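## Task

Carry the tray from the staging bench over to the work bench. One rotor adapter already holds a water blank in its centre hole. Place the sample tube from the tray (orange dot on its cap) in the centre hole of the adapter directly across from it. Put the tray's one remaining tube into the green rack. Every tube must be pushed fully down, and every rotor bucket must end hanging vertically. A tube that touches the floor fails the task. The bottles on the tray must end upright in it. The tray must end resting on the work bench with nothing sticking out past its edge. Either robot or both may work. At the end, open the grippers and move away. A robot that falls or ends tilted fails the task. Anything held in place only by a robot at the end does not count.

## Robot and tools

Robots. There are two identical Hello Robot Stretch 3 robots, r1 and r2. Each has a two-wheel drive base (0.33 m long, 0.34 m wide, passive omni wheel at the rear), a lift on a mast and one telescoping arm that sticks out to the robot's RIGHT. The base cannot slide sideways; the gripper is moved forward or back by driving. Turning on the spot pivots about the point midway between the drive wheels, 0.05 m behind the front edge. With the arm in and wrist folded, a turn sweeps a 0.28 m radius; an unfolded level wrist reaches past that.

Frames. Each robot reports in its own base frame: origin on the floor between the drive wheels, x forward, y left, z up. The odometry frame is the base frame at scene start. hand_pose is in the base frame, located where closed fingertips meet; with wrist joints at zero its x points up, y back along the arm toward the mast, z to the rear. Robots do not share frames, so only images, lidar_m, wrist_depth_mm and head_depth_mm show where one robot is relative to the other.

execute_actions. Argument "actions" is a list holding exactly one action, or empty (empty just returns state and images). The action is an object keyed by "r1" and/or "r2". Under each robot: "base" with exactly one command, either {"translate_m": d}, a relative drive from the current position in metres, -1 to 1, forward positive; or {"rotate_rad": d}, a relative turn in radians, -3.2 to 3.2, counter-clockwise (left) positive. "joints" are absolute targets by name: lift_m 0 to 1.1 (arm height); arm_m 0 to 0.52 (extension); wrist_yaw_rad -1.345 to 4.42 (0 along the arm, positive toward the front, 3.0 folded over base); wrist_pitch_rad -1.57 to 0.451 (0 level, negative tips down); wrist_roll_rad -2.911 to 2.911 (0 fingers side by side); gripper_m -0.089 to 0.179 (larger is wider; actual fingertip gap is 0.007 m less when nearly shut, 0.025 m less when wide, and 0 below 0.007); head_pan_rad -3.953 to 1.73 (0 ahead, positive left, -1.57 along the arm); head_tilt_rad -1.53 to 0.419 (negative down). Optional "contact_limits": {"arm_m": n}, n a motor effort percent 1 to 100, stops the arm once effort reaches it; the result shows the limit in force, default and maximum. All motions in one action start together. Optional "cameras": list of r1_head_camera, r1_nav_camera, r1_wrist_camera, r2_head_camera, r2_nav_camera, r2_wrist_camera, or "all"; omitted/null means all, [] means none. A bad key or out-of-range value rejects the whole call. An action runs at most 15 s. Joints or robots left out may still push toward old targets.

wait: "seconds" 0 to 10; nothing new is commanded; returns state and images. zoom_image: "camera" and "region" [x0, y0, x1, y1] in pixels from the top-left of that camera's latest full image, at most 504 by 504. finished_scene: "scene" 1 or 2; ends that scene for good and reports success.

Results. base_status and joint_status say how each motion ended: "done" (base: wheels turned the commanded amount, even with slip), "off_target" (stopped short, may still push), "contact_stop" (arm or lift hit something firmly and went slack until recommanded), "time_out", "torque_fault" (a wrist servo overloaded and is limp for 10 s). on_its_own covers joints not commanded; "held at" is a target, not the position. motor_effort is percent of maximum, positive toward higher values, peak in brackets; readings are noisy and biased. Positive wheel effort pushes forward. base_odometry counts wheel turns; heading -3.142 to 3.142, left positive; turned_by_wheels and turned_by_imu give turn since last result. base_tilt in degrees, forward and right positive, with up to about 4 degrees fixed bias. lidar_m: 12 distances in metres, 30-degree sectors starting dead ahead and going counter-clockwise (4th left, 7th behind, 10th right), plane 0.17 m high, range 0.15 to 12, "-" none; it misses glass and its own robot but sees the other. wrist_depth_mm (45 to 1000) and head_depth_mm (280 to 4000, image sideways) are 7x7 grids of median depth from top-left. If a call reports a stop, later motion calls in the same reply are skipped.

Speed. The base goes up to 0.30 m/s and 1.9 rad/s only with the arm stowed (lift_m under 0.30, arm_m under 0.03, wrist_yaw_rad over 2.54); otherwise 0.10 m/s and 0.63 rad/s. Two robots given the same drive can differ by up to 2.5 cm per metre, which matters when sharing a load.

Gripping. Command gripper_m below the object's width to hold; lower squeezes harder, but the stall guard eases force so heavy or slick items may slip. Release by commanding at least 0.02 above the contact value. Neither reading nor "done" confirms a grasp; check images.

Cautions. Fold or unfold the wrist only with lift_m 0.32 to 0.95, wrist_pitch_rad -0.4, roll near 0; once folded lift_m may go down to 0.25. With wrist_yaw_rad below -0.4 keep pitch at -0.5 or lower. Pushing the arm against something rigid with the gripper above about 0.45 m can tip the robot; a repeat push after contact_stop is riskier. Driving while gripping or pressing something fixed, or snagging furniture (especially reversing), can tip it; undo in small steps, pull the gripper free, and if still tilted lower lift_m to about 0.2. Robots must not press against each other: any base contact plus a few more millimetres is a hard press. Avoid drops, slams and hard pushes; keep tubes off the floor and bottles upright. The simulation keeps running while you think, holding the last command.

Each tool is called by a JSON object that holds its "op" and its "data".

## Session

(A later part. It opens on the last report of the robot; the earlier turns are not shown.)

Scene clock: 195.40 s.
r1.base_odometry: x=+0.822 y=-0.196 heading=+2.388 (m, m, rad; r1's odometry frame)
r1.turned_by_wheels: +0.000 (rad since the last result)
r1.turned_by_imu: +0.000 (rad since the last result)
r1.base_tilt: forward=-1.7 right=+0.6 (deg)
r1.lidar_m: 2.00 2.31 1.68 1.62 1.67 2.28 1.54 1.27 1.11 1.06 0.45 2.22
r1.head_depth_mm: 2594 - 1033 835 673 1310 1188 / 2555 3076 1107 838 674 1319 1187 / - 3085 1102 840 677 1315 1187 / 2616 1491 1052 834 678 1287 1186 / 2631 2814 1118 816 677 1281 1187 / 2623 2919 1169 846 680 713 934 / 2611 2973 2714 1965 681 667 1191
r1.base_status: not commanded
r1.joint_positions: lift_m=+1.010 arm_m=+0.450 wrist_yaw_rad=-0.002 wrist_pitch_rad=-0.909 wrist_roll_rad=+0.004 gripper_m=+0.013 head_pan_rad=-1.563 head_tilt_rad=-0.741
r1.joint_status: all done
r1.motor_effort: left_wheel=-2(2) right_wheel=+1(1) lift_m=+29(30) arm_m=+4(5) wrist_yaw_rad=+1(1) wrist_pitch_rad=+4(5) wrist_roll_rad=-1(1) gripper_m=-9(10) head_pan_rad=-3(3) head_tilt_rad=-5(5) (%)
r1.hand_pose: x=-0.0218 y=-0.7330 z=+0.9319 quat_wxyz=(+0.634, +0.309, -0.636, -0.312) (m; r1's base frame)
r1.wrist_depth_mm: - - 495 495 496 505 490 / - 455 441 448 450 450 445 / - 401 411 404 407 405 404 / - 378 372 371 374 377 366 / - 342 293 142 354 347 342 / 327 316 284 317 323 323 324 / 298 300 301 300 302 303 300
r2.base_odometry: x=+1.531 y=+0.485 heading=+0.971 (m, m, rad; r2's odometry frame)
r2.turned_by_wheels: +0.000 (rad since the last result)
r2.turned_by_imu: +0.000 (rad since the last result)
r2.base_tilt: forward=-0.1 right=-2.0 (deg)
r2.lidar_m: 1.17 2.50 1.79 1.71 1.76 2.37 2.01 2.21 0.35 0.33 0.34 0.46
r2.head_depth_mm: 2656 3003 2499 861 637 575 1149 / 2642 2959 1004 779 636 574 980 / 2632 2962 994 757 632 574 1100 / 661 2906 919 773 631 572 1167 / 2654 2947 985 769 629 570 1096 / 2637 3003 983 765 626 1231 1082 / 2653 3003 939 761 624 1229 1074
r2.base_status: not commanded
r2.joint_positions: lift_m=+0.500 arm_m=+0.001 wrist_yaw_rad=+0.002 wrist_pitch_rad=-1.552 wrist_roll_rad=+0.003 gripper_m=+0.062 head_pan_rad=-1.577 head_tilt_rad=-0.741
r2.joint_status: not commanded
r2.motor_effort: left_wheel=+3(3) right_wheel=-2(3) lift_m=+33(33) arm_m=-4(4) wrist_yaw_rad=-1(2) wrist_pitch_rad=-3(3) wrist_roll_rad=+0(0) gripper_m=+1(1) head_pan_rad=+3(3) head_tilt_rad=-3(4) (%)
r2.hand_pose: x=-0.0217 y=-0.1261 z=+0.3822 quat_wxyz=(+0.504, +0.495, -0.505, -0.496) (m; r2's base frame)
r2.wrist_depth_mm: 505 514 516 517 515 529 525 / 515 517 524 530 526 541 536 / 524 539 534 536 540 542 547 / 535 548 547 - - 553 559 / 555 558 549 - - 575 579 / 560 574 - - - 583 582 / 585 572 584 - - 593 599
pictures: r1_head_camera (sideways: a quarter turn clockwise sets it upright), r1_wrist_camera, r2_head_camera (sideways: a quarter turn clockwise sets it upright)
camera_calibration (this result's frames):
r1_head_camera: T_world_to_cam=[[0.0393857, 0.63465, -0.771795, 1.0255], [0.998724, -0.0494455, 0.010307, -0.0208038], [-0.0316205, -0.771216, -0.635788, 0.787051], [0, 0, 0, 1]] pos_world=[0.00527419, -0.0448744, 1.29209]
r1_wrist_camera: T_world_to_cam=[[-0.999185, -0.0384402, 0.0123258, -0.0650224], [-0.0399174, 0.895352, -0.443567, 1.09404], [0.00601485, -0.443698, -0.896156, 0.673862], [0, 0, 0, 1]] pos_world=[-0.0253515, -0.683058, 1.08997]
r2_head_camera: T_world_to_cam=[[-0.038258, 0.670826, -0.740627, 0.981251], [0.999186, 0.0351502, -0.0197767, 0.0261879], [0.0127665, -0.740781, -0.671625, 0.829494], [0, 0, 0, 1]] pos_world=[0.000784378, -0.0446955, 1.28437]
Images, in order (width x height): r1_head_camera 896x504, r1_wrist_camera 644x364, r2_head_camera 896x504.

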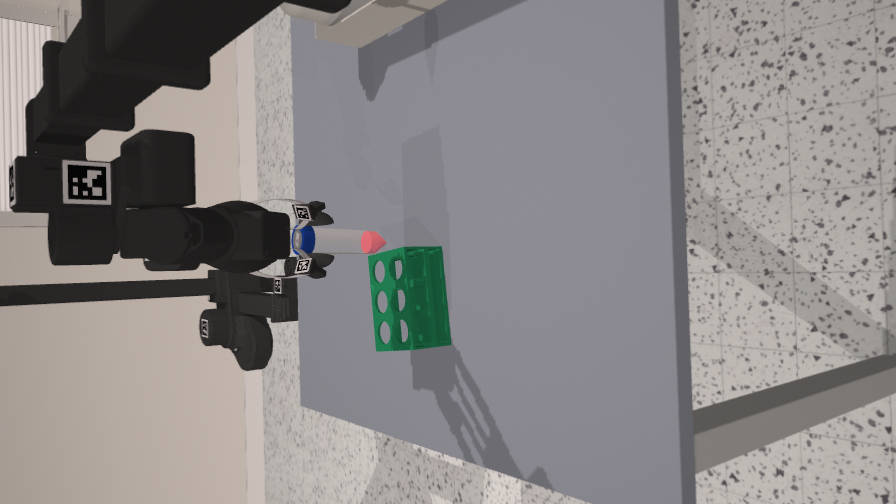

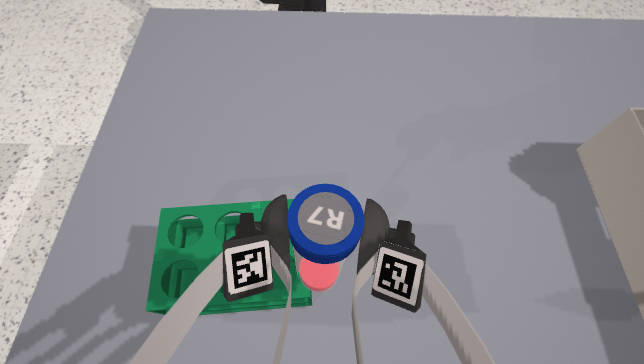

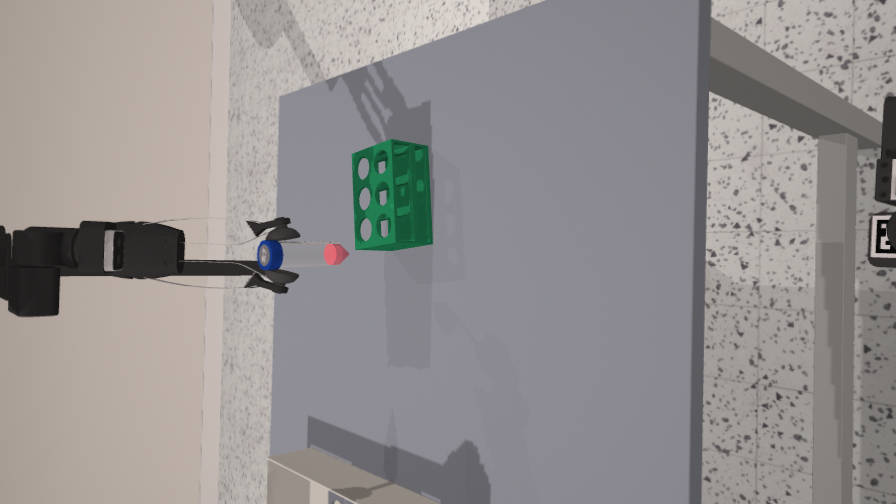

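{"op": "execute_actions", "data": {"actions": [{"r1":{"base":{"translate_m":0.036},"joints":{"arm_m":0.454}}}], "cameras": []}}

{"op": "execute_actions", "data": {"actions": [{"r1":{"joints":{"lift_m":0.98}}}], "cameras": ["r1_head_camera","r2_head_camera"]}}

{"op": "zoom_image", "data": {"camera": "r1_head_camera", "region": [300,180,480,300]}}

{"op": "zoom_image", "data": {"camera": "r2_head_camera", "region": [270,160,450,280]}}

Scene clock: 201.27 s.
r1.base_odometry: x=+0.796 y=-0.171 heading=+2.388 (m, m, rad; r1's odometry frame)
r1.turned_by_wheels: +0.000 (rad since the last result)
r1.turned_by_imu: -0.001 (rad since the last result)
r1.base_tilt: forward=-1.6 right=+0.6 (deg)
r1.lidar_m: 1.96 2.31 1.69 1.61 1.67 2.28 1.54 1.31 1.10 1.06 0.44 2.20
r1.head_depth_mm: 2625 - 1098 834 674 1311 1184 / 2568 3016 1101 841 677 1318 1183 / - 3114 1105 839 677 1312 1188 / 1376 - 1057 831 678 1288 1188 / 2647 2892 1108 822 679 1300 1191 / 2662 2969 2603 846 680 669 1123 / 2667 2936 2721 2056 1571 1316 1194
r1.base_status: done
r1.joint_positions: lift_m=+1.010 arm_m=+0.454 wrist_yaw_rad=-0.002 wrist_pitch_rad=-0.909 wrist_roll_rad=+0.004 gripper_m=+0.013 head_pan_rad=-1.563 head_tilt_rad=-0.741
r1.joint_status: all done
r1.motor_effort: left_wheel=-2(3) right_wheel=+1(4) lift_m=+29(30) arm_m=+5(4) wrist_yaw_rad=+1(1) wrist_pitch_rad=+4(4) wrist_roll_rad=-2(1) gripper_m=-8(8) head_pan_rad=-2(3) head_tilt_rad=-5(7) (%)
r1.hand_pose: x=-0.0218 y=-0.7370 z=+0.9319 quat_wxyz=(+0.634, +0.309, -0.636, -0.312) (m; r1's base frame)
r1.wrist_depth_mm: - - 494 491 490 492 505 / - - 448 450 444 448 451 / - 420 402 409 409 412 410 / - 372 373 376 380 377 369 / - 345 309 142 351 343 348 / - 320 260 261 322 322 321 / 986 301 300 304 301 300 303
r2.base_odometry: x=+1.531 y=+0.485 heading=+0.971 (m, m, rad; r2's odometry frame)
r2.turned_by_wheels: +0.000 (rad since the last result)
r2.turned_by_imu: +0.000 (rad since the last result)
r2.base_tilt: forward=-0.1 right=-1.9 (deg)
r2.lidar_m: 1.18 2.50 1.79 1.71 1.76 2.36 2.01 2.21 0.35 0.33 0.34 0.46
r2.head_depth_mm: 2645 3004 2508 865 637 576 1151 / 2645 2952 1001 778 637 576 980 / 2561 2959 962 760 632 572 1102 / 683 2940 952 771 629 571 1172 / 2664 2961 983 769 629 571 1101 / 2652 2948 984 767 627 1229 1079 / 2652 2967 937 762 625 1225 1079
r2.base_status: not commanded
r2.joint_positions: lift_m=+0.500 arm_m=+0.001 wrist_yaw_rad=+0.002 wrist_pitch_rad=-1.552 wrist_roll_rad=+0.003 gripper_m=+0.062 head_pan_rad=-1.577 head_tilt_rad=-0.741
r2.joint_status: not commanded
r2.motor_effort: left_wheel=+3(3) right_wheel=-2(2) lift_m=+33(33) arm_m=-4(4) wrist_yaw_rad=-1(1) wrist_pitch_rad=-3(3) wrist_roll_rad=-1(0) gripper_m=+0(1) head_pan_rad=+4(3) head_tilt_rad=-4(3) (%)
r2.hand_pose: x=-0.0217 y=-0.1261 z=+0.3822 quat_wxyz=(+0.504, +0.495, -0.505, -0.496) (m; r2's base frame)
r2.wrist_depth_mm: 506 514 520 521 524 529 534 / 516 529 531 530 529 531 545 / 525 528 535 534 545 552 547 / 539 544 550 - - 554 554 / 558 556 554 - - 568 569 / 557 556 - - - 576 588 / 576 568 590 - - 585 599
pictures: none
No camera images: the call's "cameras" was empty. Leave "cameras" out to get every camera's image.

Scene clock: 202.33 s.
r1.base_odometry: x=+0.796 y=-0.171 heading=+2.388 (m, m, rad; r1's odometry frame)
r1.turned_by_wheels: +0.000 (rad since the last result)
r1.turned_by_imu: +0.000 (rad since the last result)
r1.base_tilt: forward=-1.6 right=+0.5 (deg)
r1.lidar_m: 1.97 2.32 1.68 1.62 1.67 2.28 1.54 1.31 1.11 1.06 0.44 2.20
r1.head_depth_mm: 2621 - 1027 835 674 1314 1180 / 2637 3105 1107 840 674 1315 1187 / 2606 - 1101 837 678 1313 1184 / 2556 1440 1016 818 677 1287 1188 / 2681 2847 1112 822 679 1289 1188 / 2634 2957 2597 844 680 671 1125 / 2651 2910 2727 2058 1565 1326 1198
r1.base_status: not commanded
r1.joint_positions: lift_m=+0.980 arm_m=+0.454 wrist_yaw_rad=-0.002 wrist_pitch_rad=-0.909 wrist_roll_rad=+0.004 gripper_m=+0.013 head_pan_rad=-1.563 head_tilt_rad=-0.741
r1.joint_status: all done
r1.motor_effort: left_wheel=-2(2) right_wheel=+0(1) lift_m=+30(31) arm_m=+4(4) wrist_yaw_rad=+1(2) wrist_pitch_rad=+5(5) wrist_roll_rad=-1(2) gripper_m=-8(10) head_pan_rad=-3(3) head_tilt_rad=-6(5) (%)
r1.hand_pose: x=-0.0218 y=-0.7370 z=+0.9019 quat_wxyz=(+0.634, +0.309, -0.636, -0.312) (m; r1's base frame)
r1.wrist_depth_mm: - - 443 443 452 451 456 / - 417 404 404 407 409 408 / - 369 366 372 371 369 372 / - 343 337 337 344 340 339 / - 314 259 142 319 316 316 / 649 291 230 235 292 293 294 / 276 271 273 275 274 274 276
r2.base_odometry: x=+1.531 y=+0.485 heading=+0.971 (m, m, rad; r2's odometry frame)
r2.turned_by_wheels: +0.000 (rad since the last result)
r2.turned_by_imu: +0.000 (rad since the last result)
r2.base_tilt: forward=-0.1 right=-2.1 (deg)
r2.lidar_m: 1.17 2.50 1.79 1.71 1.76 2.37 2.01 2.21 0.35 0.33 0.34 0.46
r2.head_depth_mm: 2630 2992 2482 862 639 577 1151 / 2629 2960 1000 778 635 577 986 / 2588 2922 960 758 632 572 1112 / 678 2888 954 768 631 572 1166 / 2658 2964 982 767 629 570 1097 / 2654 2984 982 762 626 1231 1080 / 2662 2938 940 763 624 1223 1077
r2.base_status: not commanded
r2.joint_positions: lift_m=+0.500 arm_m=+0.001 wrist_yaw_rad=+0.002 wrist_pitch_rad=-1.552 wrist_roll_rad=+0.003 gripper_m=+0.062 head_pan_rad=-1.577 head_tilt_rad=-0.741
r2.joint_status: not commanded
r2.motor_effort: left_wheel=+4(3) right_wheel=-2(2) lift_m=+33(33) arm_m=-4(4) wrist_yaw_rad=-1(0) wrist_pitch_rad=-3(3) wrist_roll_rad=-1(0) gripper_m=+1(0) head_pan_rad=+3(3) head_tilt_rad=-3(3) (%)
r2.hand_pose: x=-0.0217 y=-0.1261 z=+0.3822 quat_wxyz=(+0.504, +0.495, -0.505, -0.496) (m; r2's base frame)
r2.wrist_depth_mm: 509 512 512 523 515 528 532 / 518 518 527 529 536 532 535 / 531 541 529 531 552 548 538 / 536 551 547 - - 559 557 / 546 558 557 - - 565 577 / 557 570 - - - 581 576 / 579 568 590 - - 596 601
pictures: r1_head_camera (sideways: a quarter turn clockwise sets it upright), r2_head_camera (sideways: a quarter turn clockwise sets it upright)
camera_calibration (this result's frames):
r1_head_camera: T_world_to_cam=[[0.0393858, 0.63465, -0.771795, 1.0255], [0.998724, -0.0494456, 0.010307, -0.0208038], [-0.0316206, -0.771216, -0.635788, 0.787051], [0, 0, 0, 1]] pos_world=[0.00527419, -0.0448744, 1.29209]
r2_head_camera: T_world_to_cam=[[-0.038258, 0.670826, -0.740627, 0.981251], [0.999186, 0.0351502, -0.0197767, 0.0261879], [0.0127665, -0.740781, -0.671625, 0.829494], [0, 0, 0, 1]] pos_world=[0.000784378, -0.0446955, 1.28437]
Images, in order (width x height): r1_head_camera 896x504, r2_head_camera 896x504.

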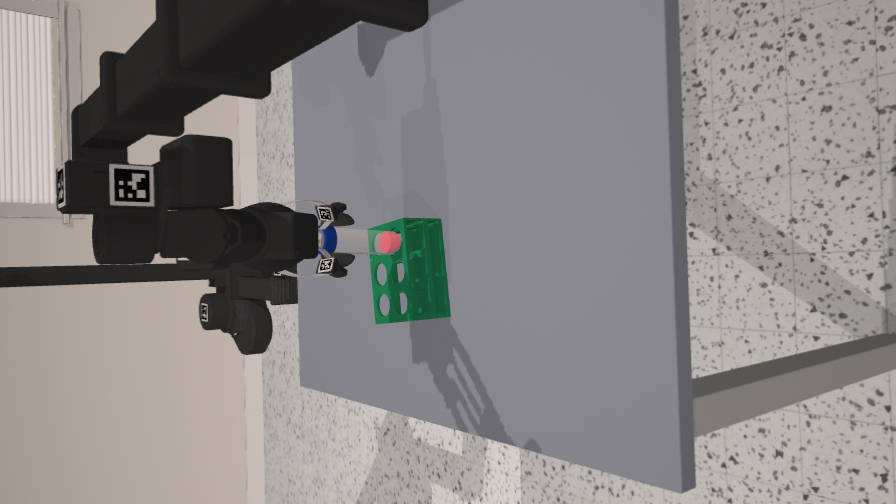

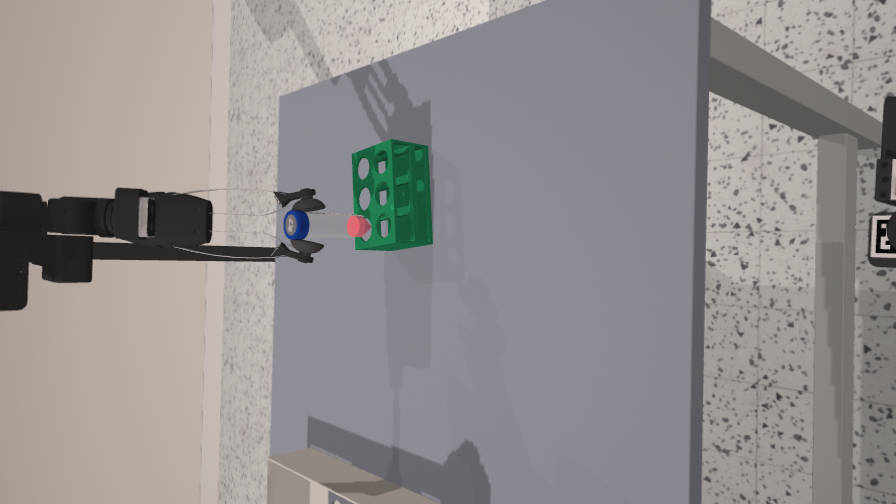

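Region (300, 180, 480, 300) of r1_head_camera's 896x504 image, scaled by 2.800, with more detail than that image has.

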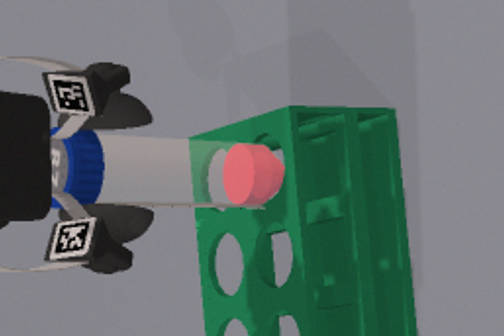

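Region (270, 160, 450, 280) of r2_head_camera's 896x504 image, scaled by 2.800, with more detail than that image has.

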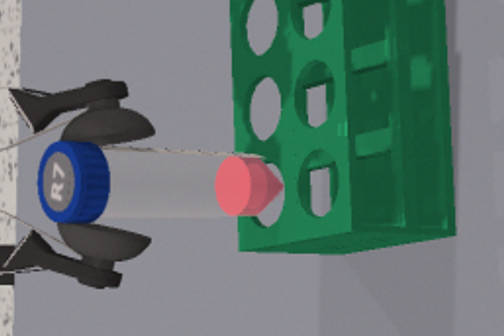

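{"op": "execute_actions", "data": {"actions": [{"r1":{"base":{"translate_m":-0.004},"joints":{"lift_m":0.945}}}], "cameras": []}}

{"op": "execute_actions", "data": {"actions": [{"r1":{"joints":{"gripper_m":0.062}}}], "cameras": []}}

{"op": "execute_actions", "data": {"actions": [{"r1":{"joints":{"lift_m":1.03}}}], "cameras": ["r2_head_camera"]}}

{"op": "execute_actions", "data": {"actions": [{"r1":{"base":{"translate_m":-0.459}},"r2":{"base":{"translate_m":0.5}}}], "cameras": ["r1_wrist_camera"]}}

Scene clock: 208.17 s.
r1.base_odometry: x=+0.799 y=-0.174 heading=+2.388 (m, m, rad; r1's odometry frame)
r1.turned_by_wheels: +0.000 (rad since the last result)
r1.turned_by_imu: -0.001 (rad since the last result)
r1.base_tilt: forward=-1.6 right=+0.6 (deg)
r1.lidar_m: 1.97 2.31 1.68 1.62 1.68 2.28 1.54 1.31 1.11 1.06 0.44 2.19
r1.head_depth_mm: 2655 2967 - 822 674 1309 1182 / 2656 - 1059 836 676 1315 1179 / 2653 - 1056 842 677 1315 1185 / 2628 1464 1061 825 678 1285 1190 / 2646 2846 1114 822 678 1278 1184 / 2663 2974 2579 848 682 686 1124 / 2629 2955 2685 2045 1535 1320 1190
r1.base_status: done
r1.joint_positions: lift_m=+0.945 arm_m=+0.454 wrist_yaw_rad=-0.002 wrist_pitch_rad=-0.909 wrist_roll_rad=+0.004 gripper_m=+0.013 head_pan_rad=-1.563 head_tilt_rad=-0.741
r1.joint_status: all done
r1.motor_effort: left_wheel=-2(6) right_wheel=+0(2) lift_m=+30(30) arm_m=+4(5) wrist_yaw_rad=+1(1) wrist_pitch_rad=+5(4) wrist_roll_rad=-1(2) gripper_m=-8(9) head_pan_rad=-2(3) head_tilt_rad=-6(5) (%)
r1.hand_pose: x=-0.0218 y=-0.7370 z=+0.8669 quat_wxyz=(+0.634, +0.309, -0.636, -0.312) (m; r1's base frame)
r1.wrist_depth_mm: - 404 398 398 396 399 397 / - 352 358 353 359 364 353 / - 326 328 326 330 327 327 / - 301 262 236 302 304 304 / 279 272 219 143 280 279 280 / 257 250 224 221 259 258 259 / 241 242 241 241 242 240 242
r2.base_odometry: x=+1.531 y=+0.485 heading=+0.971 (m, m, rad; r2's odometry frame)
r2.turned_by_wheels: +0.000 (rad since the last result)
r2.turned_by_imu: +0.000 (rad since the last result)
r2.base_tilt: forward=+0.0 right=-2.0 (deg)
r2.lidar_m: 1.17 2.49 1.79 1.71 1.76 2.36 2.02 2.20 0.35 0.33 0.34 0.46
r2.head_depth_mm: 2660 2973 2481 865 637 578 1153 / 2640 2988 999 779 635 576 983 / 2627 2940 996 758 634 572 1103 / 695 1565 960 768 631 571 1165 / 2658 2977 988 767 630 569 1095 / 2680 2966 984 766 626 1227 1077 / 2654 2948 938 762 624 1231 1079
r2.base_status: not commanded
r2.joint_positions: lift_m=+0.500 arm_m=+0.001 wrist_yaw_rad=+0.002 wrist_pitch_rad=-1.552 wrist_roll_rad=+0.003 gripper_m=+0.062 head_pan_rad=-1.577 head_tilt_rad=-0.741
r2.joint_status: not commanded
r2.motor_effort: left_wheel=+4(3) right_wheel=-2(3) lift_m=+33(33) arm_m=-4(4) wrist_yaw_rad=-2(2) wrist_pitch_rad=-3(3) wrist_roll_rad=-1(1) gripper_m=+1(1) head_pan_rad=+3(3) head_tilt_rad=-5(3) (%)
r2.hand_pose: x=-0.0217 y=-0.1261 z=+0.3822 quat_wxyz=(+0.504, +0.495, -0.505, -0.496) (m; r2's base frame)
r2.wrist_depth_mm: 502 510 510 517 518 527 536 / 510 514 533 530 538 536 552 / 539 529 538 525 550 556 546 / 540 544 544 - - 554 561 / 550 550 560 - - 575 573 / 557 570 - - - 581 594 / 575 578 583 - - 595 597
pictures: none
No camera images: the call's "cameras" was empty. Leave "cameras" out to get every camera's image.

Scene clock: 209.13 s.
r1.base_odometry: x=+0.799 y=-0.174 heading=+2.388 (m, m, rad; r1's odometry frame)
r1.turned_by_wheels: +0.000 (rad since the last result)
r1.turned_by_imu: +0.000 (rad since the last result)
r1.base_tilt: forward=-1.7 right=+0.7 (deg)
r1.lidar_m: 1.97 2.31 1.68 1.62 1.68 2.28 1.54 1.30 1.11 1.06 0.44 2.20
r1.head_depth_mm: 2666 2941 - 823 674 1311 1182 / 2647 - 1057 840 678 1312 1185 / 2643 - 1061 840 677 1312 1184 / 2620 1457 1039 828 678 1284 1191 / 2643 2860 1113 816 679 1293 1189 / 2648 2937 2592 846 680 685 1128 / 2653 2924 2712 2046 1526 1326 1193
r1.base_status: not commanded
r1.joint_positions: lift_m=+0.945 arm_m=+0.454 wrist_yaw_rad=-0.002 wrist_pitch_rad=-0.909 wrist_roll_rad=+0.004 gripper_m=+0.062 head_pan_rad=-1.563 head_tilt_rad=-0.741
r1.joint_status: all done
r1.motor_effort: left_wheel=-2(2) right_wheel=+0(1) lift_m=+30(31) arm_m=+4(4) wrist_yaw_rad=+1(2) wrist_pitch_rad=+5(4) wrist_roll_rad=-2(2) gripper_m=+0(85) head_pan_rad=-2(2) head_tilt_rad=-5(7) (%)
r1.hand_pose: x=-0.0218 y=-0.7370 z=+0.8669 quat_wxyz=(+0.634, +0.309, -0.636, -0.312) (m; r1's base frame)
r1.wrist_depth_mm: - 411 393 396 401 399 402 / - 357 360 359 358 363 360 / - 327 328 328 324 325 328 / - 302 280 262 300 303 303 / 280 272 230 152 282 280 279 / 257 254 223 219 256 260 260 / 240 242 241 244 241 242 242
r2.base_odometry: x=+1.531 y=+0.485 heading=+0.971 (m, m, rad; r2's odometry frame)
r2.turned_by_wheels: +0.000 (rad since the last result)
r2.turned_by_imu: +0.000 (rad since the last result)
r2.base_tilt: forward=-0.2 right=-2.1 (deg)
r2.lidar_m: 1.17 2.49 1.78 1.71 1.76 2.37 2.01 2.21 0.35 0.33 0.34 0.46
r2.head_depth_mm: 2630 2961 2496 861 636 578 1153 / 2658 2929 1006 777 636 575 987 / 2592 2955 959 761 633 572 1110 / 694 1565 917 771 631 571 1163 / 2655 2910 988 771 628 571 1100 / 2671 2975 981 765 627 1232 1075 / 2640 2952 937 762 625 1226 1078
r2.base_status: not commanded
r2.joint_positions: lift_m=+0.500 arm_m=+0.001 wrist_yaw_rad=+0.002 wrist_pitch_rad=-1.552 wrist_roll_rad=+0.003 gripper_m=+0.062 head_pan_rad=-1.577 head_tilt_rad=-0.741
r2.joint_status: not commanded
r2.motor_effort: left_wheel=+3(3) right_wheel=-2(2) lift_m=+33(33) arm_m=-4(4) wrist_yaw_rad=-1(1) wrist_pitch_rad=-3(3) wrist_roll_rad=+0(1) gripper_m=+1(1) head_pan_rad=+3(3) head_tilt_rad=-4(3) (%)
r2.hand_pose: x=-0.0217 y=-0.1261 z=+0.3822 quat_wxyz=(+0.504, +0.495, -0.505, -0.496) (m; r2's base frame)
r2.wrist_depth_mm: 516 518 520 515 521 529 528 / 516 528 524 531 541 537 543 / 526 523 536 531 541 541 553 / 542 548 552 - - 557 561 / 559 551 553 - - 569 566 / 560 563 - - - 583 577 / 580 575 590 - - 598 592
pictures: none
No camera images: the call's "cameras" was empty. Leave "cameras" out to get every camera's image.

Scene clock: 210.73 s.
r1.base_odometry: x=+0.799 y=-0.174 heading=+2.388 (m, m, rad; r1's odometry frame)
r1.turned_by_wheels: +0.000 (rad since the last result)
r1.turned_by_imu: +0.000 (rad since the last result)
r1.base_tilt: forward=-1.6 right=+0.8 (deg)
r1.lidar_m: 1.97 2.32 1.68 1.62 1.67 2.28 1.55 1.30 1.10 1.06 0.44 2.20
r1.head_depth_mm: - 3061 1098 837 674 1317 1175 / - 3019 1106 838 675 1309 1183 / - 3030 1108 841 678 1315 1185 / 2526 - 1062 827 677 1287 1184 / 2656 2864 1114 818 678 1292 1187 / 2641 2954 2554 848 679 688 1124 / 2649 2986 2686 2042 1530 1324 1192
r1.base_status: not commanded
r1.joint_positions: lift_m=+1.030 arm_m=+0.454 wrist_yaw_rad=-0.002 wrist_pitch_rad=-0.909 wrist_roll_rad=+0.004 gripper_m=+0.062 head_pan_rad=-1.563 head_tilt_rad=-0.741
r1.joint_status: all done
r1.motor_effort: left_wheel=-2(2) right_wheel=+0(0) lift_m=+39(41) arm_m=+4(4) wrist_yaw_rad=+1(1) wrist_pitch_rad=+4(5) wrist_roll_rad=-2(1) gripper_m=+0(1) head_pan_rad=-2(2) head_tilt_rad=-6(5) (%)
r1.hand_pose: x=-0.0218 y=-0.7370 z=+0.9516 quat_wxyz=(+0.634, +0.309, -0.636, -0.312) (m; r1's base frame)
r1.wrist_depth_mm: - - 524 528 - - - / - - 474 478 477 476 484 / - 443 436 433 434 435 434 / - 399 399 396 394 400 389 / - 369 373 314 371 367 365 / - 341 286 277 336 344 344 / - 321 315 322 318 320 321
r2.base_odometry: x=+1.531 y=+0.485 heading=+0.971 (m, m, rad; r2's odometry frame)
r2.turned_by_wheels: +0.000 (rad since the last result)
r2.turned_by_imu: +0.000 (rad since the last result)
r2.base_tilt: forward=-0.1 right=-1.9 (deg)
r2.lidar_m: 1.18 2.50 1.79 1.71 1.77 2.37 2.01 2.21 0.35 0.33 0.34 0.46
r2.head_depth_mm: 2659 2950 2487 858 638 577 1148 / 2654 3000 1006 777 635 574 986 / 2566 2967 962 757 632 574 1104 / 683 2938 956 769 631 572 1166 / 2654 2973 988 768 629 569 1098 / 2680 2950 979 764 629 1232 1076 / 2657 2972 939 762 624 1221 1077
r2.base_status: not commanded
r2.joint_positions: lift_m=+0.500 arm_m=+0.001 wrist_yaw_rad=+0.002 wrist_pitch_rad=-1.552 wrist_roll_rad=+0.003 gripper_m=+0.062 head_pan_rad=-1.577 head_tilt_rad=-0.741
r2.joint_status: not commanded
r2.motor_effort: left_wheel=+4(3) right_wheel=-3(2) lift_m=+33(33) arm_m=-4(4) wrist_yaw_rad=-1(1) wrist_pitch_rad=-3(3) wrist_roll_rad=+0(0) gripper_m=+1(1) head_pan_rad=+3(3) head_tilt_rad=-3(4) (%)
r2.hand_pose: x=-0.0217 y=-0.1261 z=+0.3822 quat_wxyz=(+0.504, +0.495, -0.505, -0.496) (m; r2's base frame)
r2.wrist_depth_mm: 504 509 511 517 520 529 527 / 511 521 521 531 535 534 540 / 521 537 536 544 537 545 558 / 539 541 550 - - 552 562 / 557 556 556 - - 575 578 / 569 574 - - - 584 591 / 572 566 584 - - 595 599
pictures: r2_head_camera (sideways: a quarter turn clockwise sets it upright)
camera_calibration (this result's frames):
r2_head_camera: T_world_to_cam=[[-0.038258, 0.670826, -0.740627, 0.981251], [0.999186, 0.0351502, -0.0197767, 0.0261879], [0.0127665, -0.740781, -0.671625, 0.829494], [0, 0, 0, 1]] pos_world=[0.000784378, -0.0446955, 1.28437]
Images, in order (width x height): r2_head_camera 896x504.

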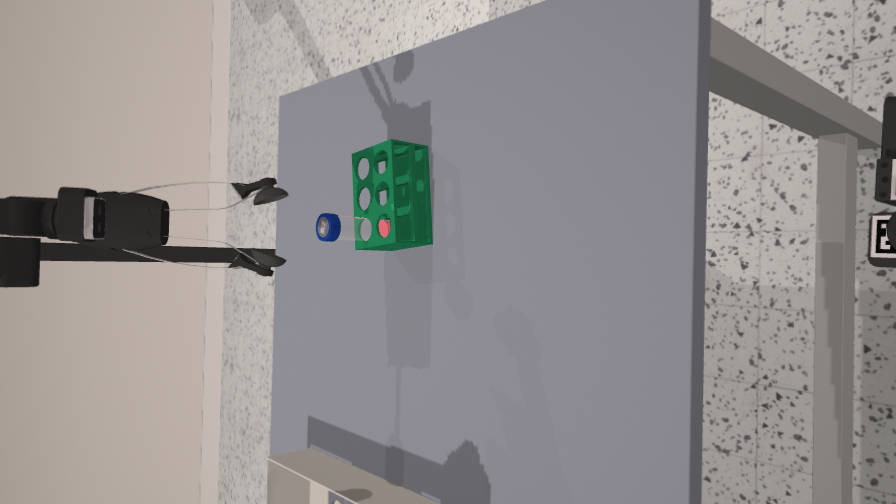

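Scene clock: 216.77 s.
r1.base_odometry: x=+1.134 y=-0.488 heading=+2.388 (m, m, rad; r1's odometry frame)
r1.turned_by_wheels: +0.000 (rad since the last result)
r1.turned_by_imu: -0.001 (rad since the last result)
r1.base_tilt: forward=-1.7 right=+0.7 (deg)
r1.lidar_m: 2.42 2.30 1.67 1.61 1.67 2.28 1.56 0.88 1.11 1.06 1.11 0.74
r1.head_depth_mm: - 3051 1098 835 674 1311 1185 / - 3020 1101 657 676 1316 1187 / - 3054 992 826 676 1311 1182 / 2556 - 970 828 674 1313 1189 / 2668 2900 911 801 671 1294 1190 / 2660 2957 1123 843 681 1287 1188 / 2661 2925 1126 844 680 1295 1197
r1.base_status: done
r1.joint_positions: lift_m=+1.030 arm_m=+0.454 wrist_yaw_rad=-0.002 wrist_pitch_rad=-0.909 wrist_roll_rad=+0.004 gripper_m=+0.062 head_pan_rad=-1.563 head_tilt_rad=-0.741
r1.joint_status: not commanded
r1.motor_effort: left_wheel=-2(7) right_wheel=+1(3) lift_m=+39(38) arm_m=+4(4) wrist_yaw_rad=+1(2) wrist_pitch_rad=+4(4) wrist_roll_rad=-2(1) gripper_m=+0(0) head_pan_rad=-3(3) head_tilt_rad=-6(5) (%)
r1.hand_pose: x=-0.0218 y=-0.7370 z=+0.9516 quat_wxyz=(+0.634, +0.309, -0.636, -0.312) (m; r1's base frame)
r1.wrist_depth_mm: 517 519 532 524 519 - - / 474 475 266 474 471 476 483 / 436 431 263 393 387 428 426 / 394 395 334 396 390 385 396 / 366 367 337 363 369 353 369 / 337 343 276 277 280 286 341 / 319 313 268 311 279 261 320
r2.base_odometry: x=+1.813 y=+0.898 heading=+0.971 (m, m, rad; r2's odometry frame)
r2.turned_by_wheels: +0.000 (rad since the last result)
r2.turned_by_imu: +0.000 (rad since the last result)
r2.base_tilt: forward=+0.0 right=-2.0 (deg)
r2.lidar_m: 1.38 2.51 1.80 1.73 1.78 2.38 2.50 0.47 0.33 0.32 0.33 0.44
r2.head_depth_mm: 2633 2967 1009 783 636 564 1095 / 2632 2954 966 669 635 561 1105 / 645 2928 939 708 631 561 1105 / 2592 2909 939 767 631 572 1164 / 2647 2946 874 704 630 570 1097 / 2657 2979 982 767 627 567 1093 / 2635 2946 975 762 625 567 1092
r2.base_status: done
r2.joint_positions: lift_m=+0.500 arm_m=+0.001 wrist_yaw_rad=+0.002 wrist_pitch_rad=-1.552 wrist_roll_rad=+0.003 gripper_m=+0.062 head_pan_rad=-1.577 head_tilt_rad=-0.741
r2.joint_status: not commanded
r2.motor_effort: left_wheel=+3(10) right_wheel=-3(4) lift_m=+33(33) arm_m=-4(4) wrist_yaw_rad=-2(2) wrist_pitch_rad=-3(3) wrist_roll_rad=+0(0) gripper_m=+1(1) head_pan_rad=+3(3) head_tilt_rad=-3(4) (%)
r2.hand_pose: x=-0.0217 y=-0.1261 z=+0.3822 quat_wxyz=(+0.504, +0.495, -0.505, -0.496) (m; r2's base frame)
r2.wrist_depth_mm: 508 511 517 517 521 528 521 / 518 518 531 534 529 545 538 / 531 534 536 541 533 544 545 / 536 547 547 - - 558 560 / 556 555 549 - - 564 570 / 559 567 - - - 589 582 / 575 576 589 - - 592 596
pictures: r1_wrist_camera
camera_calibration (this result's frames):
r1_wrist_camera: T_world_to_cam=[[-0.999185, -0.0384396, 0.0123247, -0.0654171], [-0.0399165, 0.895364, -0.443542, 1.10633], [0.00601445, -0.443673, -0.896169, 0.68974], [0, 0, 0, 1]] pos_world=[-0.0253516, -0.68706, 1.10963]
Images, in order (width x height): r1_wrist_camera 644x364.

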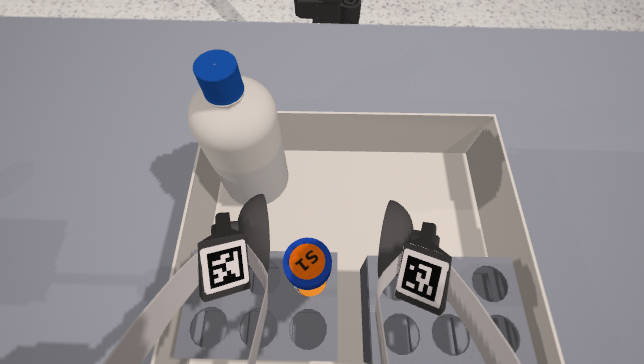

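{"op": "execute_actions", "data": {"actions": [{"r1":{"base":{"translate_m":0.007}}}], "cameras": []}}

{"op": "execute_actions", "data": {"actions": [{"r1":{"joints":{"lift_m":0.94}}}], "cameras": ["r1_wrist_camera"]}}

{"op": "execute_actions", "data": {"actions": [{"r1":{"joints":{"gripper_m":0.013}}}], "cameras": []}}

{"op": "execute_actions", "data": {"actions": [{"r1":{"joints":{"lift_m":1.095}}}], "cameras": ["r1_wrist_camera","r1_nav_camera"]}}

Scene clock: 222.73 s.
r1.base_odometry: x=+1.129 y=-0.483 heading=+2.388 (m, m, rad; r1's odometry frame)
r1.turned_by_wheels: +0.000 (rad since the last result)
r1.turned_by_imu: -0.001 (rad since the last result)
r1.base_tilt: forward=-1.5 right=+0.7 (deg)
r1.lidar_m: 2.41 2.31 1.68 1.61 1.67 2.27 1.56 0.88 1.11 1.06 1.11 0.73
r1.head_depth_mm: - 3058 1099 807 676 1317 1183 / - 2996 1104 663 674 1315 1183 / - 2996 987 816 675 1315 1190 / 2624 - 970 811 677 1316 1193 / 2646 2886 963 801 672 1291 1185 / 2669 2978 1118 849 680 1293 1191 / 2645 2950 1119 849 683 1297 1193
r1.base_status: done
r1.joint_positions: lift_m=+1.030 arm_m=+0.454 wrist_yaw_rad=-0.002 wrist_pitch_rad=-0.909 wrist_roll_rad=+0.004 gripper_m=+0.062 head_pan_rad=-1.563 head_tilt_rad=-0.741
r1.joint_status: not commanded
r1.motor_effort: left_wheel=-2(2) right_wheel=+1(5) lift_m=+39(38) arm_m=+4(4) wrist_yaw_rad=+1(1) wrist_pitch_rad=+4(4) wrist_roll_rad=-2(2) gripper_m=+1(1) head_pan_rad=-2(2) head_tilt_rad=-6(6) (%)
r1.hand_pose: x=-0.0218 y=-0.7370 z=+0.9516 quat_wxyz=(+0.634, +0.309, -0.636, -0.312) (m; r1's base frame)
r1.wrist_depth_mm: 518 524 523 522 521 - - / 472 475 268 470 479 481 473 / 428 433 263 390 389 416 434 / 393 395 330 395 396 388 398 / 367 366 322 368 371 357 371 / 341 343 275 275 293 288 345 / 318 316 270 304 290 271 323
r2.base_odometry: x=+1.813 y=+0.898 heading=+0.971 (m, m, rad; r2's odometry frame)
r2.turned_by_wheels: +0.000 (rad since the last result)
r2.turned_by_imu: +0.000 (rad since the last result)
r2.base_tilt: forward=-0.1 right=-2.0 (deg)
r2.lidar_m: 1.38 2.51 1.79 1.72 1.78 2.39 2.50 0.47 0.33 0.32 0.33 0.44
r2.head_depth_mm: 2619 3004 1007 784 637 564 1093 / 2661 2973 962 669 636 563 1108 / 645 2934 943 705 633 561 1108 / 2524 2956 938 767 629 571 1162 / 2619 2941 878 703 628 569 1099 / 2652 2985 980 763 626 569 1100 / 2661 2969 978 762 624 567 1096
r2.base_status: not commanded
r2.joint_positions: lift_m=+0.500 arm_m=+0.001 wrist_yaw_rad=+0.002 wrist_pitch_rad=-1.552 wrist_roll_rad=+0.003 gripper_m=+0.062 head_pan_rad=-1.577 head_tilt_rad=-0.741
r2.joint_status: not commanded
r2.motor_effort: left_wheel=+3(3) right_wheel=-3(2) lift_m=+33(33) arm_m=-4(4) wrist_yaw_rad=-1(2) wrist_pitch_rad=-3(3) wrist_roll_rad=-1(1) gripper_m=+1(1) head_pan_rad=+3(4) head_tilt_rad=-3(4) (%)
r2.hand_pose: x=-0.0217 y=-0.1261 z=+0.3822 quat_wxyz=(+0.504, +0.495, -0.505, -0.496) (m; r2's base frame)
r2.wrist_depth_mm: 513 513 514 520 527 519 526 / 512 526 530 529 528 531 536 / 530 529 536 538 541 537 550 / 540 541 548 - - 552 560 / 550 549 556 - - 572 574 / 562 565 - - - 579 588 / 579 567 582 - - 589 601
pictures: none
No camera images: the call's "cameras" was empty. Leave "cameras" out to get every camera's image.

Scene clock: 224.40 s.
r1.base_odometry: x=+1.129 y=-0.483 heading=+2.388 (m, m, rad; r1's odometry frame)
r1.turned_by_wheels: +0.000 (rad since the last result)
r1.turned_by_imu: +0.000 (rad since the last result)
r1.base_tilt: forward=-1.7 right=+0.6 (deg)
r1.lidar_m: 2.41 2.31 1.68 1.62 1.67 2.28 1.56 0.88 1.11 1.07 1.11 0.73
r1.head_depth_mm: 2692 2963 - 670 674 1314 1187 / 2673 - 997 665 675 1308 1186 / 2641 - 983 814 676 1312 1183 / 2627 2822 970 808 676 1318 1184 / 2653 2905 972 802 671 1290 1184 / 2657 2932 1116 845 679 1288 1189 / 2647 2985 1120 847 681 1290 1189
r1.base_status: not commanded
r1.joint_positions: lift_m=+0.940 arm_m=+0.454 wrist_yaw_rad=-0.002 wrist_pitch_rad=-0.909 wrist_roll_rad=+0.004 gripper_m=+0.062 head_pan_rad=-1.563 head_tilt_rad=-0.741
r1.joint_status: all done
r1.motor_effort: left_wheel=-2(2) right_wheel=+0(1) lift_m=+30(32) arm_m=+4(5) wrist_yaw_rad=+1(1) wrist_pitch_rad=+5(5) wrist_roll_rad=-1(2) gripper_m=+0(2) head_pan_rad=-3(2) head_tilt_rad=-5(6) (%)
r1.hand_pose: x=-0.0218 y=-0.7370 z=+0.8619 quat_wxyz=(+0.634, +0.309, -0.636, -0.312) (m; r1's base frame)
r1.wrist_depth_mm: 387 374 180 389 391 388 390 / 352 344 201 301 300 294 349 / 318 315 251 316 317 314 311 / 292 260 289 293 293 292 244 / 269 219 258 145 261 211 212 / 251 195 206 198 237 194 194 / 236 179 182 226 220 205 185
r2.base_odometry: x=+1.813 y=+0.898 heading=+0.971 (m, m, rad; r2's odometry frame)
r2.turned_by_wheels: +0.000 (rad since the last result)
r2.turned_by_imu: +0.000 (rad since the last result)
r2.base_tilt: forward=+0.1 right=-1.9 (deg)
r2.lidar_m: 1.38 2.51 1.80 1.73 1.78 2.39 2.50 0.47 0.33 0.32 0.33 0.44
r2.head_depth_mm: 2596 3010 1004 781 636 564 1090 / 2667 2962 965 669 637 562 1110 / 700 743 939 708 632 561 1101 / 742 2945 927 766 632 572 1165 / 2628 2915 876 702 630 569 1093 / 2649 2947 983 767 626 568 1092 / 2651 2950 976 760 624 565 1093
r2.base_status: not commanded
r2.joint_positions: lift_m=+0.500 arm_m=+0.001 wrist_yaw_rad=+0.002 wrist_pitch_rad=-1.552 wrist_roll_rad=+0.003 gripper_m=+0.062 head_pan_rad=-1.577 head_tilt_rad=-0.741
r2.joint_status: not commanded
r2.motor_effort: left_wheel=+3(3) right_wheel=-3(2) lift_m=+33(33) arm_m=-4(4) wrist_yaw_rad=-1(1) wrist_pitch_rad=-3(3) wrist_roll_rad=+0(0) gripper_m=+1(1) head_pan_rad=+3(3) head_tilt_rad=-3(2) (%)
r2.hand_pose: x=-0.0217 y=-0.1261 z=+0.3822 quat_wxyz=(+0.504, +0.495, -0.505, -0.496) (m; r2's base frame)
r2.wrist_depth_mm: 509 505 509 518 522 531 535 / 514 521 519 526 536 536 540 / 526 526 537 544 547 544 552 / 536 542 546 - - 549 559 / 549 555 554 - - 575 572 / 555 564 - - - 582 598 / 567 580 573 - - 599 602
pictures: r1_wrist_camera
camera_calibration (this result's frames):
r1_wrist_camera: T_world_to_cam=[[-0.999185, -0.0384393, 0.0123247, -0.0643118], [-0.0399162, 0.895364, -0.443542, 1.06656], [0.00601435, -0.443673, -0.896169, 0.609386], [0, 0, 0, 1]] pos_world=[-0.0253516, -0.687061, 1.01997]
Images, in order (width x height): r1_wrist_camera 644x364.

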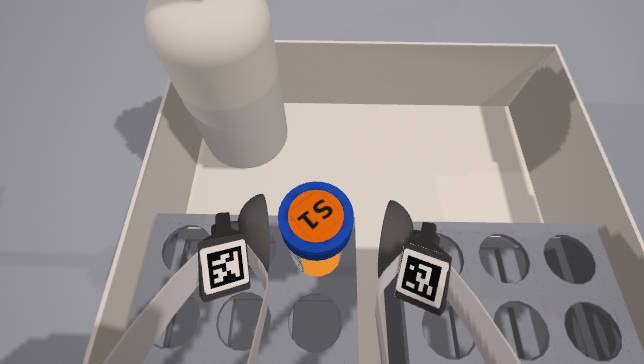

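Scene clock: 225.37 s.
r1.base_odometry: x=+1.129 y=-0.483 heading=+2.388 (m, m, rad; r1's odometry frame)
r1.turned_by_wheels: +0.000 (rad since the last result)
r1.turned_by_imu: +0.000 (rad since the last result)
r1.base_tilt: forward=-1.6 right=+0.6 (deg)
r1.lidar_m: 2.41 2.31 1.68 1.62 1.67 2.28 1.56 0.89 1.11 1.07 1.11 0.73
r1.head_depth_mm: 2685 3001 - 671 674 1320 1180 / 2692 - 991 664 675 1317 1188 / 2630 - 978 818 676 1313 1184 / 2628 2825 918 809 677 1318 1187 / 2655 2887 965 804 670 1291 1186 / 2664 2952 1115 843 678 1294 1192 / 2630 2939 1121 850 682 1300 1197
r1.base_status: not commanded
r1.joint_positions: lift_m=+0.940 arm_m=+0.454 wrist_yaw_rad=-0.001 wrist_pitch_rad=-0.910 wrist_roll_rad=+0.004 gripper_m=+0.013 head_pan_rad=-1.563 head_tilt_rad=-0.741
r1.joint_status: all done
r1.motor_effort: left_wheel=-2(2) right_wheel=+1(1) lift_m=+30(30) arm_m=+4(4) wrist_yaw_rad=+2(1) wrist_pitch_rad=+5(5) wrist_roll_rad=-2(1) gripper_m=-9(87) head_pan_rad=-2(3) head_tilt_rad=-5(6) (%)
r1.hand_pose: x=-0.0218 y=-0.7369 z=+0.8618 quat_wxyz=(+0.634, +0.310, -0.636, -0.312) (m; r1's base frame)
r1.wrist_depth_mm: 382 372 179 391 391 394 391 / 350 346 203 303 298 294 346 / 321 312 252 318 318 312 311 / 292 261 287 292 292 291 244 / 273 214 240 143 234 209 210 / 254 194 216 195 230 192 193 / 236 181 181 230 228 186 186
r2.base_odometry: x=+1.813 y=+0.898 heading=+0.971 (m, m, rad; r2's odometry frame)
r2.turned_by_wheels: +0.000 (rad since the last result)
r2.turned_by_imu: +0.000 (rad since the last result)
r2.base_tilt: forward=-0.1 right=-2.0 (deg)
r2.lidar_m: 1.38 2.52 1.80 1.72 1.78 2.38 2.50 0.47 0.33 0.32 0.33 0.44
r2.head_depth_mm: 2620 2990 1009 782 636 565 1094 / 2661 2985 961 671 637 561 1104 / 699 745 938 707 632 559 1110 / 742 2949 940 768 630 570 1159 / 2653 2961 877 702 629 569 1095 / 2631 2937 981 763 628 568 1098 / 2624 2946 976 761 625 567 1090
r2.base_status: not commanded
r2.joint_positions: lift_m=+0.500 arm_m=+0.001 wrist_yaw_rad=+0.002 wrist_pitch_rad=-1.552 wrist_roll_rad=+0.003 gripper_m=+0.062 head_pan_rad=-1.577 head_tilt_rad=-0.741
r2.joint_status: not commanded
r2.motor_effort: left_wheel=+3(3) right_wheel=-2(2) lift_m=+33(33) arm_m=-5(4) wrist_yaw_rad=-1(2) wrist_pitch_rad=-3(3) wrist_roll_rad=-1(1) gripper_m=+1(1) head_pan_rad=+3(3) head_tilt_rad=-4(4) (%)
r2.hand_pose: x=-0.0217 y=-0.1261 z=+0.3822 quat_wxyz=(+0.504, +0.495, -0.505, -0.496) (m; r2's base frame)
r2.wrist_depth_mm: 513 509 517 515 521 525 519 / 521 518 527 527 537 531 544 / 526 533 540 541 549 545 552 / 532 541 545 - - 551 564 / 553 557 555 - - 572 578 / 557 558 - - - 584 578 / 579 581 586 - - 592 601
pictures: none
No camera images: the call's "cameras" was empty. Leave "cameras" out to get every camera's image.

Scene clock: 227.60 s.
r1.base_odometry: x=+1.129 y=-0.483 heading=+2.388 (m, m, rad; r1's odometry frame)
r1.turned_by_wheels: +0.000 (rad since the last result)
r1.turned_by_imu: +0.000 (rad since the last result)
r1.base_tilt: forward=-1.7 right=+0.6 (deg)
r1.lidar_m: 2.41 2.31 1.68 1.61 1.67 2.27 1.56 0.89 1.10 1.07 1.10 0.73
r1.head_depth_mm: 2688 3027 1098 807 675 1312 1182 / 2722 2975 1097 665 676 1310 1186 / 2776 2959 987 815 676 1325 1187 / - 1519 972 812 673 1318 1183 / 2642 2925 965 802 672 1292 1193 / 2662 2942 1120 846 680 1288 1189 / 2660 2963 1121 846 681 1296 1193
r1.base_status: not commanded
r1.joint_positions: lift_m=+1.095 arm_m=+0.454 wrist_yaw_rad=-0.001 wrist_pitch_rad=-0.910 wrist_roll_rad=+0.004 gripper_m=+0.013 head_pan_rad=-1.563 head_tilt_rad=-0.741
r1.joint_status: all done
r1.motor_effort: left_wheel=-2(2) right_wheel=+1(1) lift_m=+39(41) arm_m=+4(4) wrist_yaw_rad=+0(1) wrist_pitch_rad=+5(5) wrist_roll_rad=-2(1) gripper_m=-9(9) head_pan_rad=-2(3) head_tilt_rad=-6(6) (%)
r1.hand_pose: x=-0.0218 y=-0.7369 z=+1.0165 quat_wxyz=(+0.634, +0.310, -0.636, -0.312) (m; r1's base frame)
r1.wrist_depth_mm: - - - - - - - / 566 559 567 564 557 565 564 / 511 516 497 512 517 513 513 / 469 474 380 440 457 467 473 / 442 433 424 143 445 424 436 / 400 408 341 344 392 397 409 / 375 382 329 367 329 334 378
r2.base_odometry: x=+1.813 y=+0.898 heading=+0.971 (m, m, rad; r2's odometry frame)
r2.turned_by_wheels: +0.000 (rad since the last result)
r2.turned_by_imu: +0.000 (rad since the last result)
r2.base_tilt: forward=-0.1 right=-2.1 (deg)
r2.lidar_m: 1.38 2.51 1.80 1.73 1.78 2.39 2.50 0.47 0.33 0.32 0.33 0.44
r2.head_depth_mm: 2648 2977 1008 782 638 565 1091 / 2615 2961 966 671 634 562 1108 / 633 2859 950 706 633 562 1104 / 2534 2952 937 768 630 572 1164 / 2634 2970 877 703 629 570 1096 / 2633 2981 983 767 625 567 1097 / 2661 2953 971 762 625 566 1095
r2.base_status: not commanded
r2.joint_positions: lift_m=+0.500 arm_m=+0.001 wrist_yaw_rad=+0.002 wrist_pitch_rad=-1.552 wrist_roll_rad=+0.003 gripper_m=+0.062 head_pan_rad=-1.577 head_tilt_rad=-0.741
r2.joint_status: not commanded
r2.motor_effort: left_wheel=+3(3) right_wheel=-2(2) lift_m=+33(33) arm_m=-4(4) wrist_yaw_rad=-1(1) wrist_pitch_rad=-3(3) wrist_roll_rad=+0(1) gripper_m=+1(1) head_pan_rad=+4(3) head_tilt_rad=-3(2) (%)
r2.hand_pose: x=-0.0217 y=-0.1261 z=+0.3822 quat_wxyz=(+0.504, +0.495, -0.505, -0.496) (m; r2's base frame)
r2.wrist_depth_mm: 505 507 519 518 517 527 523 / 511 523 531 533 535 540 537 / 532 533 536 545 537 543 545 / 543 546 548 - - 554 568 / 545 550 559 - - 570 566 / 569 564 - - - 580 582 / 569 577 585 - - 588 591
pictures: r1_nav_camera (sideways: a quarter turn counterclockwise sets it upright), r1_wrist_camera
camera_calibration (this result's frames):
r1_nav_camera: T_world_to_cam=[[0.0353274, -0.656479, 0.753516, -0.944389], [-0.997976, -0.0630626, -0.00815302, 0.0639517], [0.052871, -0.751703, -0.657379, 0.806832], [0, 0, 0, 1]] pos_world=[0.0545271, -0.00944072, 1.24253]
r1_wrist_camera: T_world_to_cam=[[-0.999175, -0.0387013, 0.0122999, -0.066344], [-0.0401439, 0.895636, -0.442972, 1.13461], [0.00612739, -0.4431, -0.896451, 0.748675], [0, 0, 0, 1]] pos_world=[-0.025329, -0.687025, 1.17457]
Images, in order (width x height): r1_nav_camera 672x504, r1_wrist_camera 644x364.

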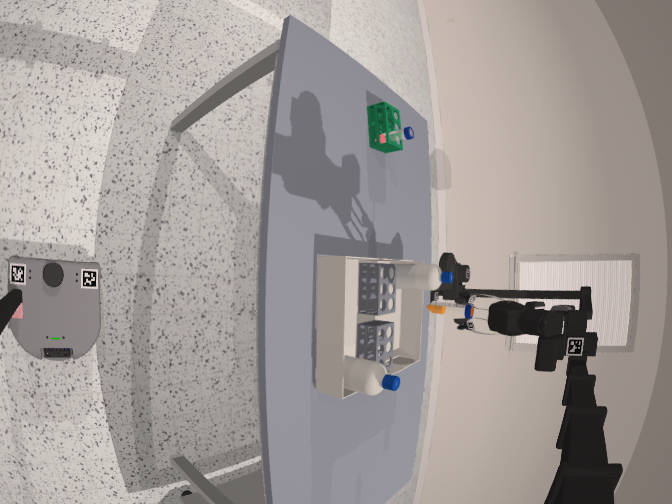

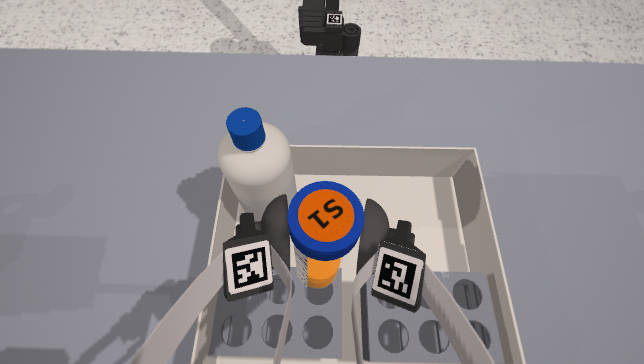

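Near bottle is far from tube's y. Drive.

{"op": "execute_actions", "data": {"actions": [{"r1":{"base":{"translate_m":-1.0},"joints":{"head_pan_rad":-1.75}}}], "cameras": ["r1_head_camera","r1_wrist_camera"]}}

Scene clock: 240.77 s.
r1.base_odometry: x=+1.858 y=-1.167 heading=+2.388 (m, m, rad; r1's odometry frame)
r1.turned_by_wheels: +0.000 (rad since the last result)
r1.turned_by_imu: -0.001 (rad since the last result)
r1.base_tilt: forward=-1.6 right=+0.7 (deg)
r1.lidar_m: 1.66 2.29 1.67 1.61 1.66 1.94 1.87 0.56 0.41 0.39 0.46 1.51
r1.head_depth_mm: 913 1020 1052 843 685 789 1018 / 891 994 1056 866 673 766 949 / 862 968 1048 843 658 742 893 / 855 951 1013 770 676 755 845 / 856 933 1038 1105 949 816 874 / - 2945 2622 2043 1598 1383 1192 / 2614 2835 2574 1245 1459 1354 846
r1.base_status: done
r1.joint_positions: lift_m=+1.095 arm_m=+0.454 wrist_yaw_rad=-0.001 wrist_pitch_rad=-0.910 wrist_roll_rad=+0.004 gripper_m=+0.013 head_pan_rad=-1.743 head_tilt_rad=-0.741
r1.joint_status: all done
r1.motor_effort: left_wheel=-2(6) right_wheel=+1(2) lift_m=+38(39) arm_m=+5(4) wrist_yaw_rad=+1(1) wrist_pitch_rad=+5(5) wrist_roll_rad=-1(2) gripper_m=-10(9) head_pan_rad=-3(17) head_tilt_rad=-6(5) (%)
r1.hand_pose: x=-0.0218 y=-0.7369 z=+1.0165 quat_wxyz=(+0.634, +0.310, -0.636, -0.312) (m; r1's base frame)
r1.wrist_depth_mm: - - - - 361 355 350 / 563 557 - - 416 426 425 / 513 505 743 - 453 455 460 / 469 474 - 697 422 495 486 / 434 443 - 142 452 446 446 / 402 409 - 611 443 425 420 / 377 381 - 581 348 379 387
r2.base_odometry: x=+1.813 y=+0.898 heading=+0.971 (m, m, rad; r2's odometry frame)
r2.turned_by_wheels: +0.000 (rad since the last result)
r2.turned_by_imu: +0.000 (rad since the last result)
r2.base_tilt: forward=-0.1 right=-2.1 (deg)
r2.lidar_m: 1.38 2.52 1.80 1.72 1.77 2.39 2.50 0.47 0.33 0.32 0.33 0.44
r2.head_depth_mm: 2634 2974 1002 780 636 564 1089 / 2636 2972 964 669 635 564 1106 / 2656 2978 953 709 633 561 1107 / 2652 2925 938 765 630 571 1166 / 2647 2929 879 704 629 570 1100 / 2621 2934 981 767 627 568 1099 / 2657 2959 973 761 626 566 1089
r2.base_status: not commanded
r2.joint_positions: lift_m=+0.500 arm_m=+0.001 wrist_yaw_rad=+0.002 wrist_pitch_rad=-1.552 wrist_roll_rad=+0.003 gripper_m=+0.062 head_pan_rad=-1.577 head_tilt_rad=-0.741
r2.joint_status: not commanded
r2.motor_effort: left_wheel=+3(3) right_wheel=-2(3) lift_m=+33(33) arm_m=-4(4) wrist_yaw_rad=-1(1) wrist_pitch_rad=-3(3) wrist_roll_rad=+0(0) gripper_m=+0(1) head_pan_rad=+3(3) head_tilt_rad=-3(3) (%)
r2.hand_pose: x=-0.0217 y=-0.1261 z=+0.3822 quat_wxyz=(+0.504, +0.495, -0.505, -0.496) (m; r2's base frame)
r2.wrist_depth_mm: 511 507 515 523 521 528 529 / 518 525 528 524 535 537 543 / 528 541 531 536 540 549 547 / 539 538 551 - - 560 566 / 544 551 550 - - 568 572 / 565 568 - - - 582 584 / 573 570 582 - - 591 604
pictures: r1_head_camera (sideways: a quarter turn clockwise sets it upright), r1_wrist_camera
camera_calibration (this result's frames):
r1_head_camera: T_world_to_cam=[[0.152154, 0.617399, -0.771795, 1.02481], [0.973815, -0.227106, 0.010307, -0.0206518], [-0.168916, -0.753154, -0.635788, 0.787889], [0, 0, 0, 1]] pos_world=[-0.00273088, -0.0440047, 1.29209]
r1_wrist_camera: T_world_to_cam=[[-0.999175, -0.0387017, 0.0122999, -0.0663442], [-0.0401443, 0.895636, -0.442972, 1.13461], [0.00612754, -0.4431, -0.896451, 0.748675], [0, 0, 0, 1]] pos_world=[-0.025329, -0.687025, 1.17457]
Images, in order (width x height): r1_head_camera 896x504, r1_wrist_camera 644x364.

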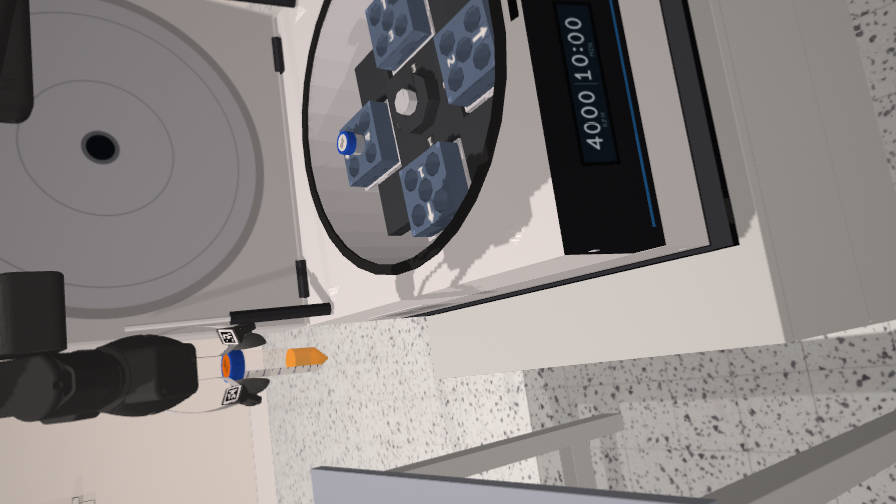

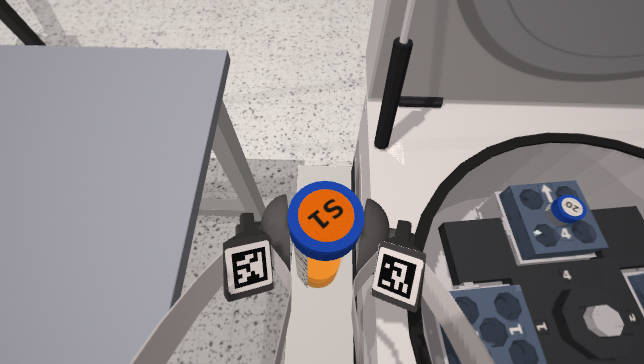

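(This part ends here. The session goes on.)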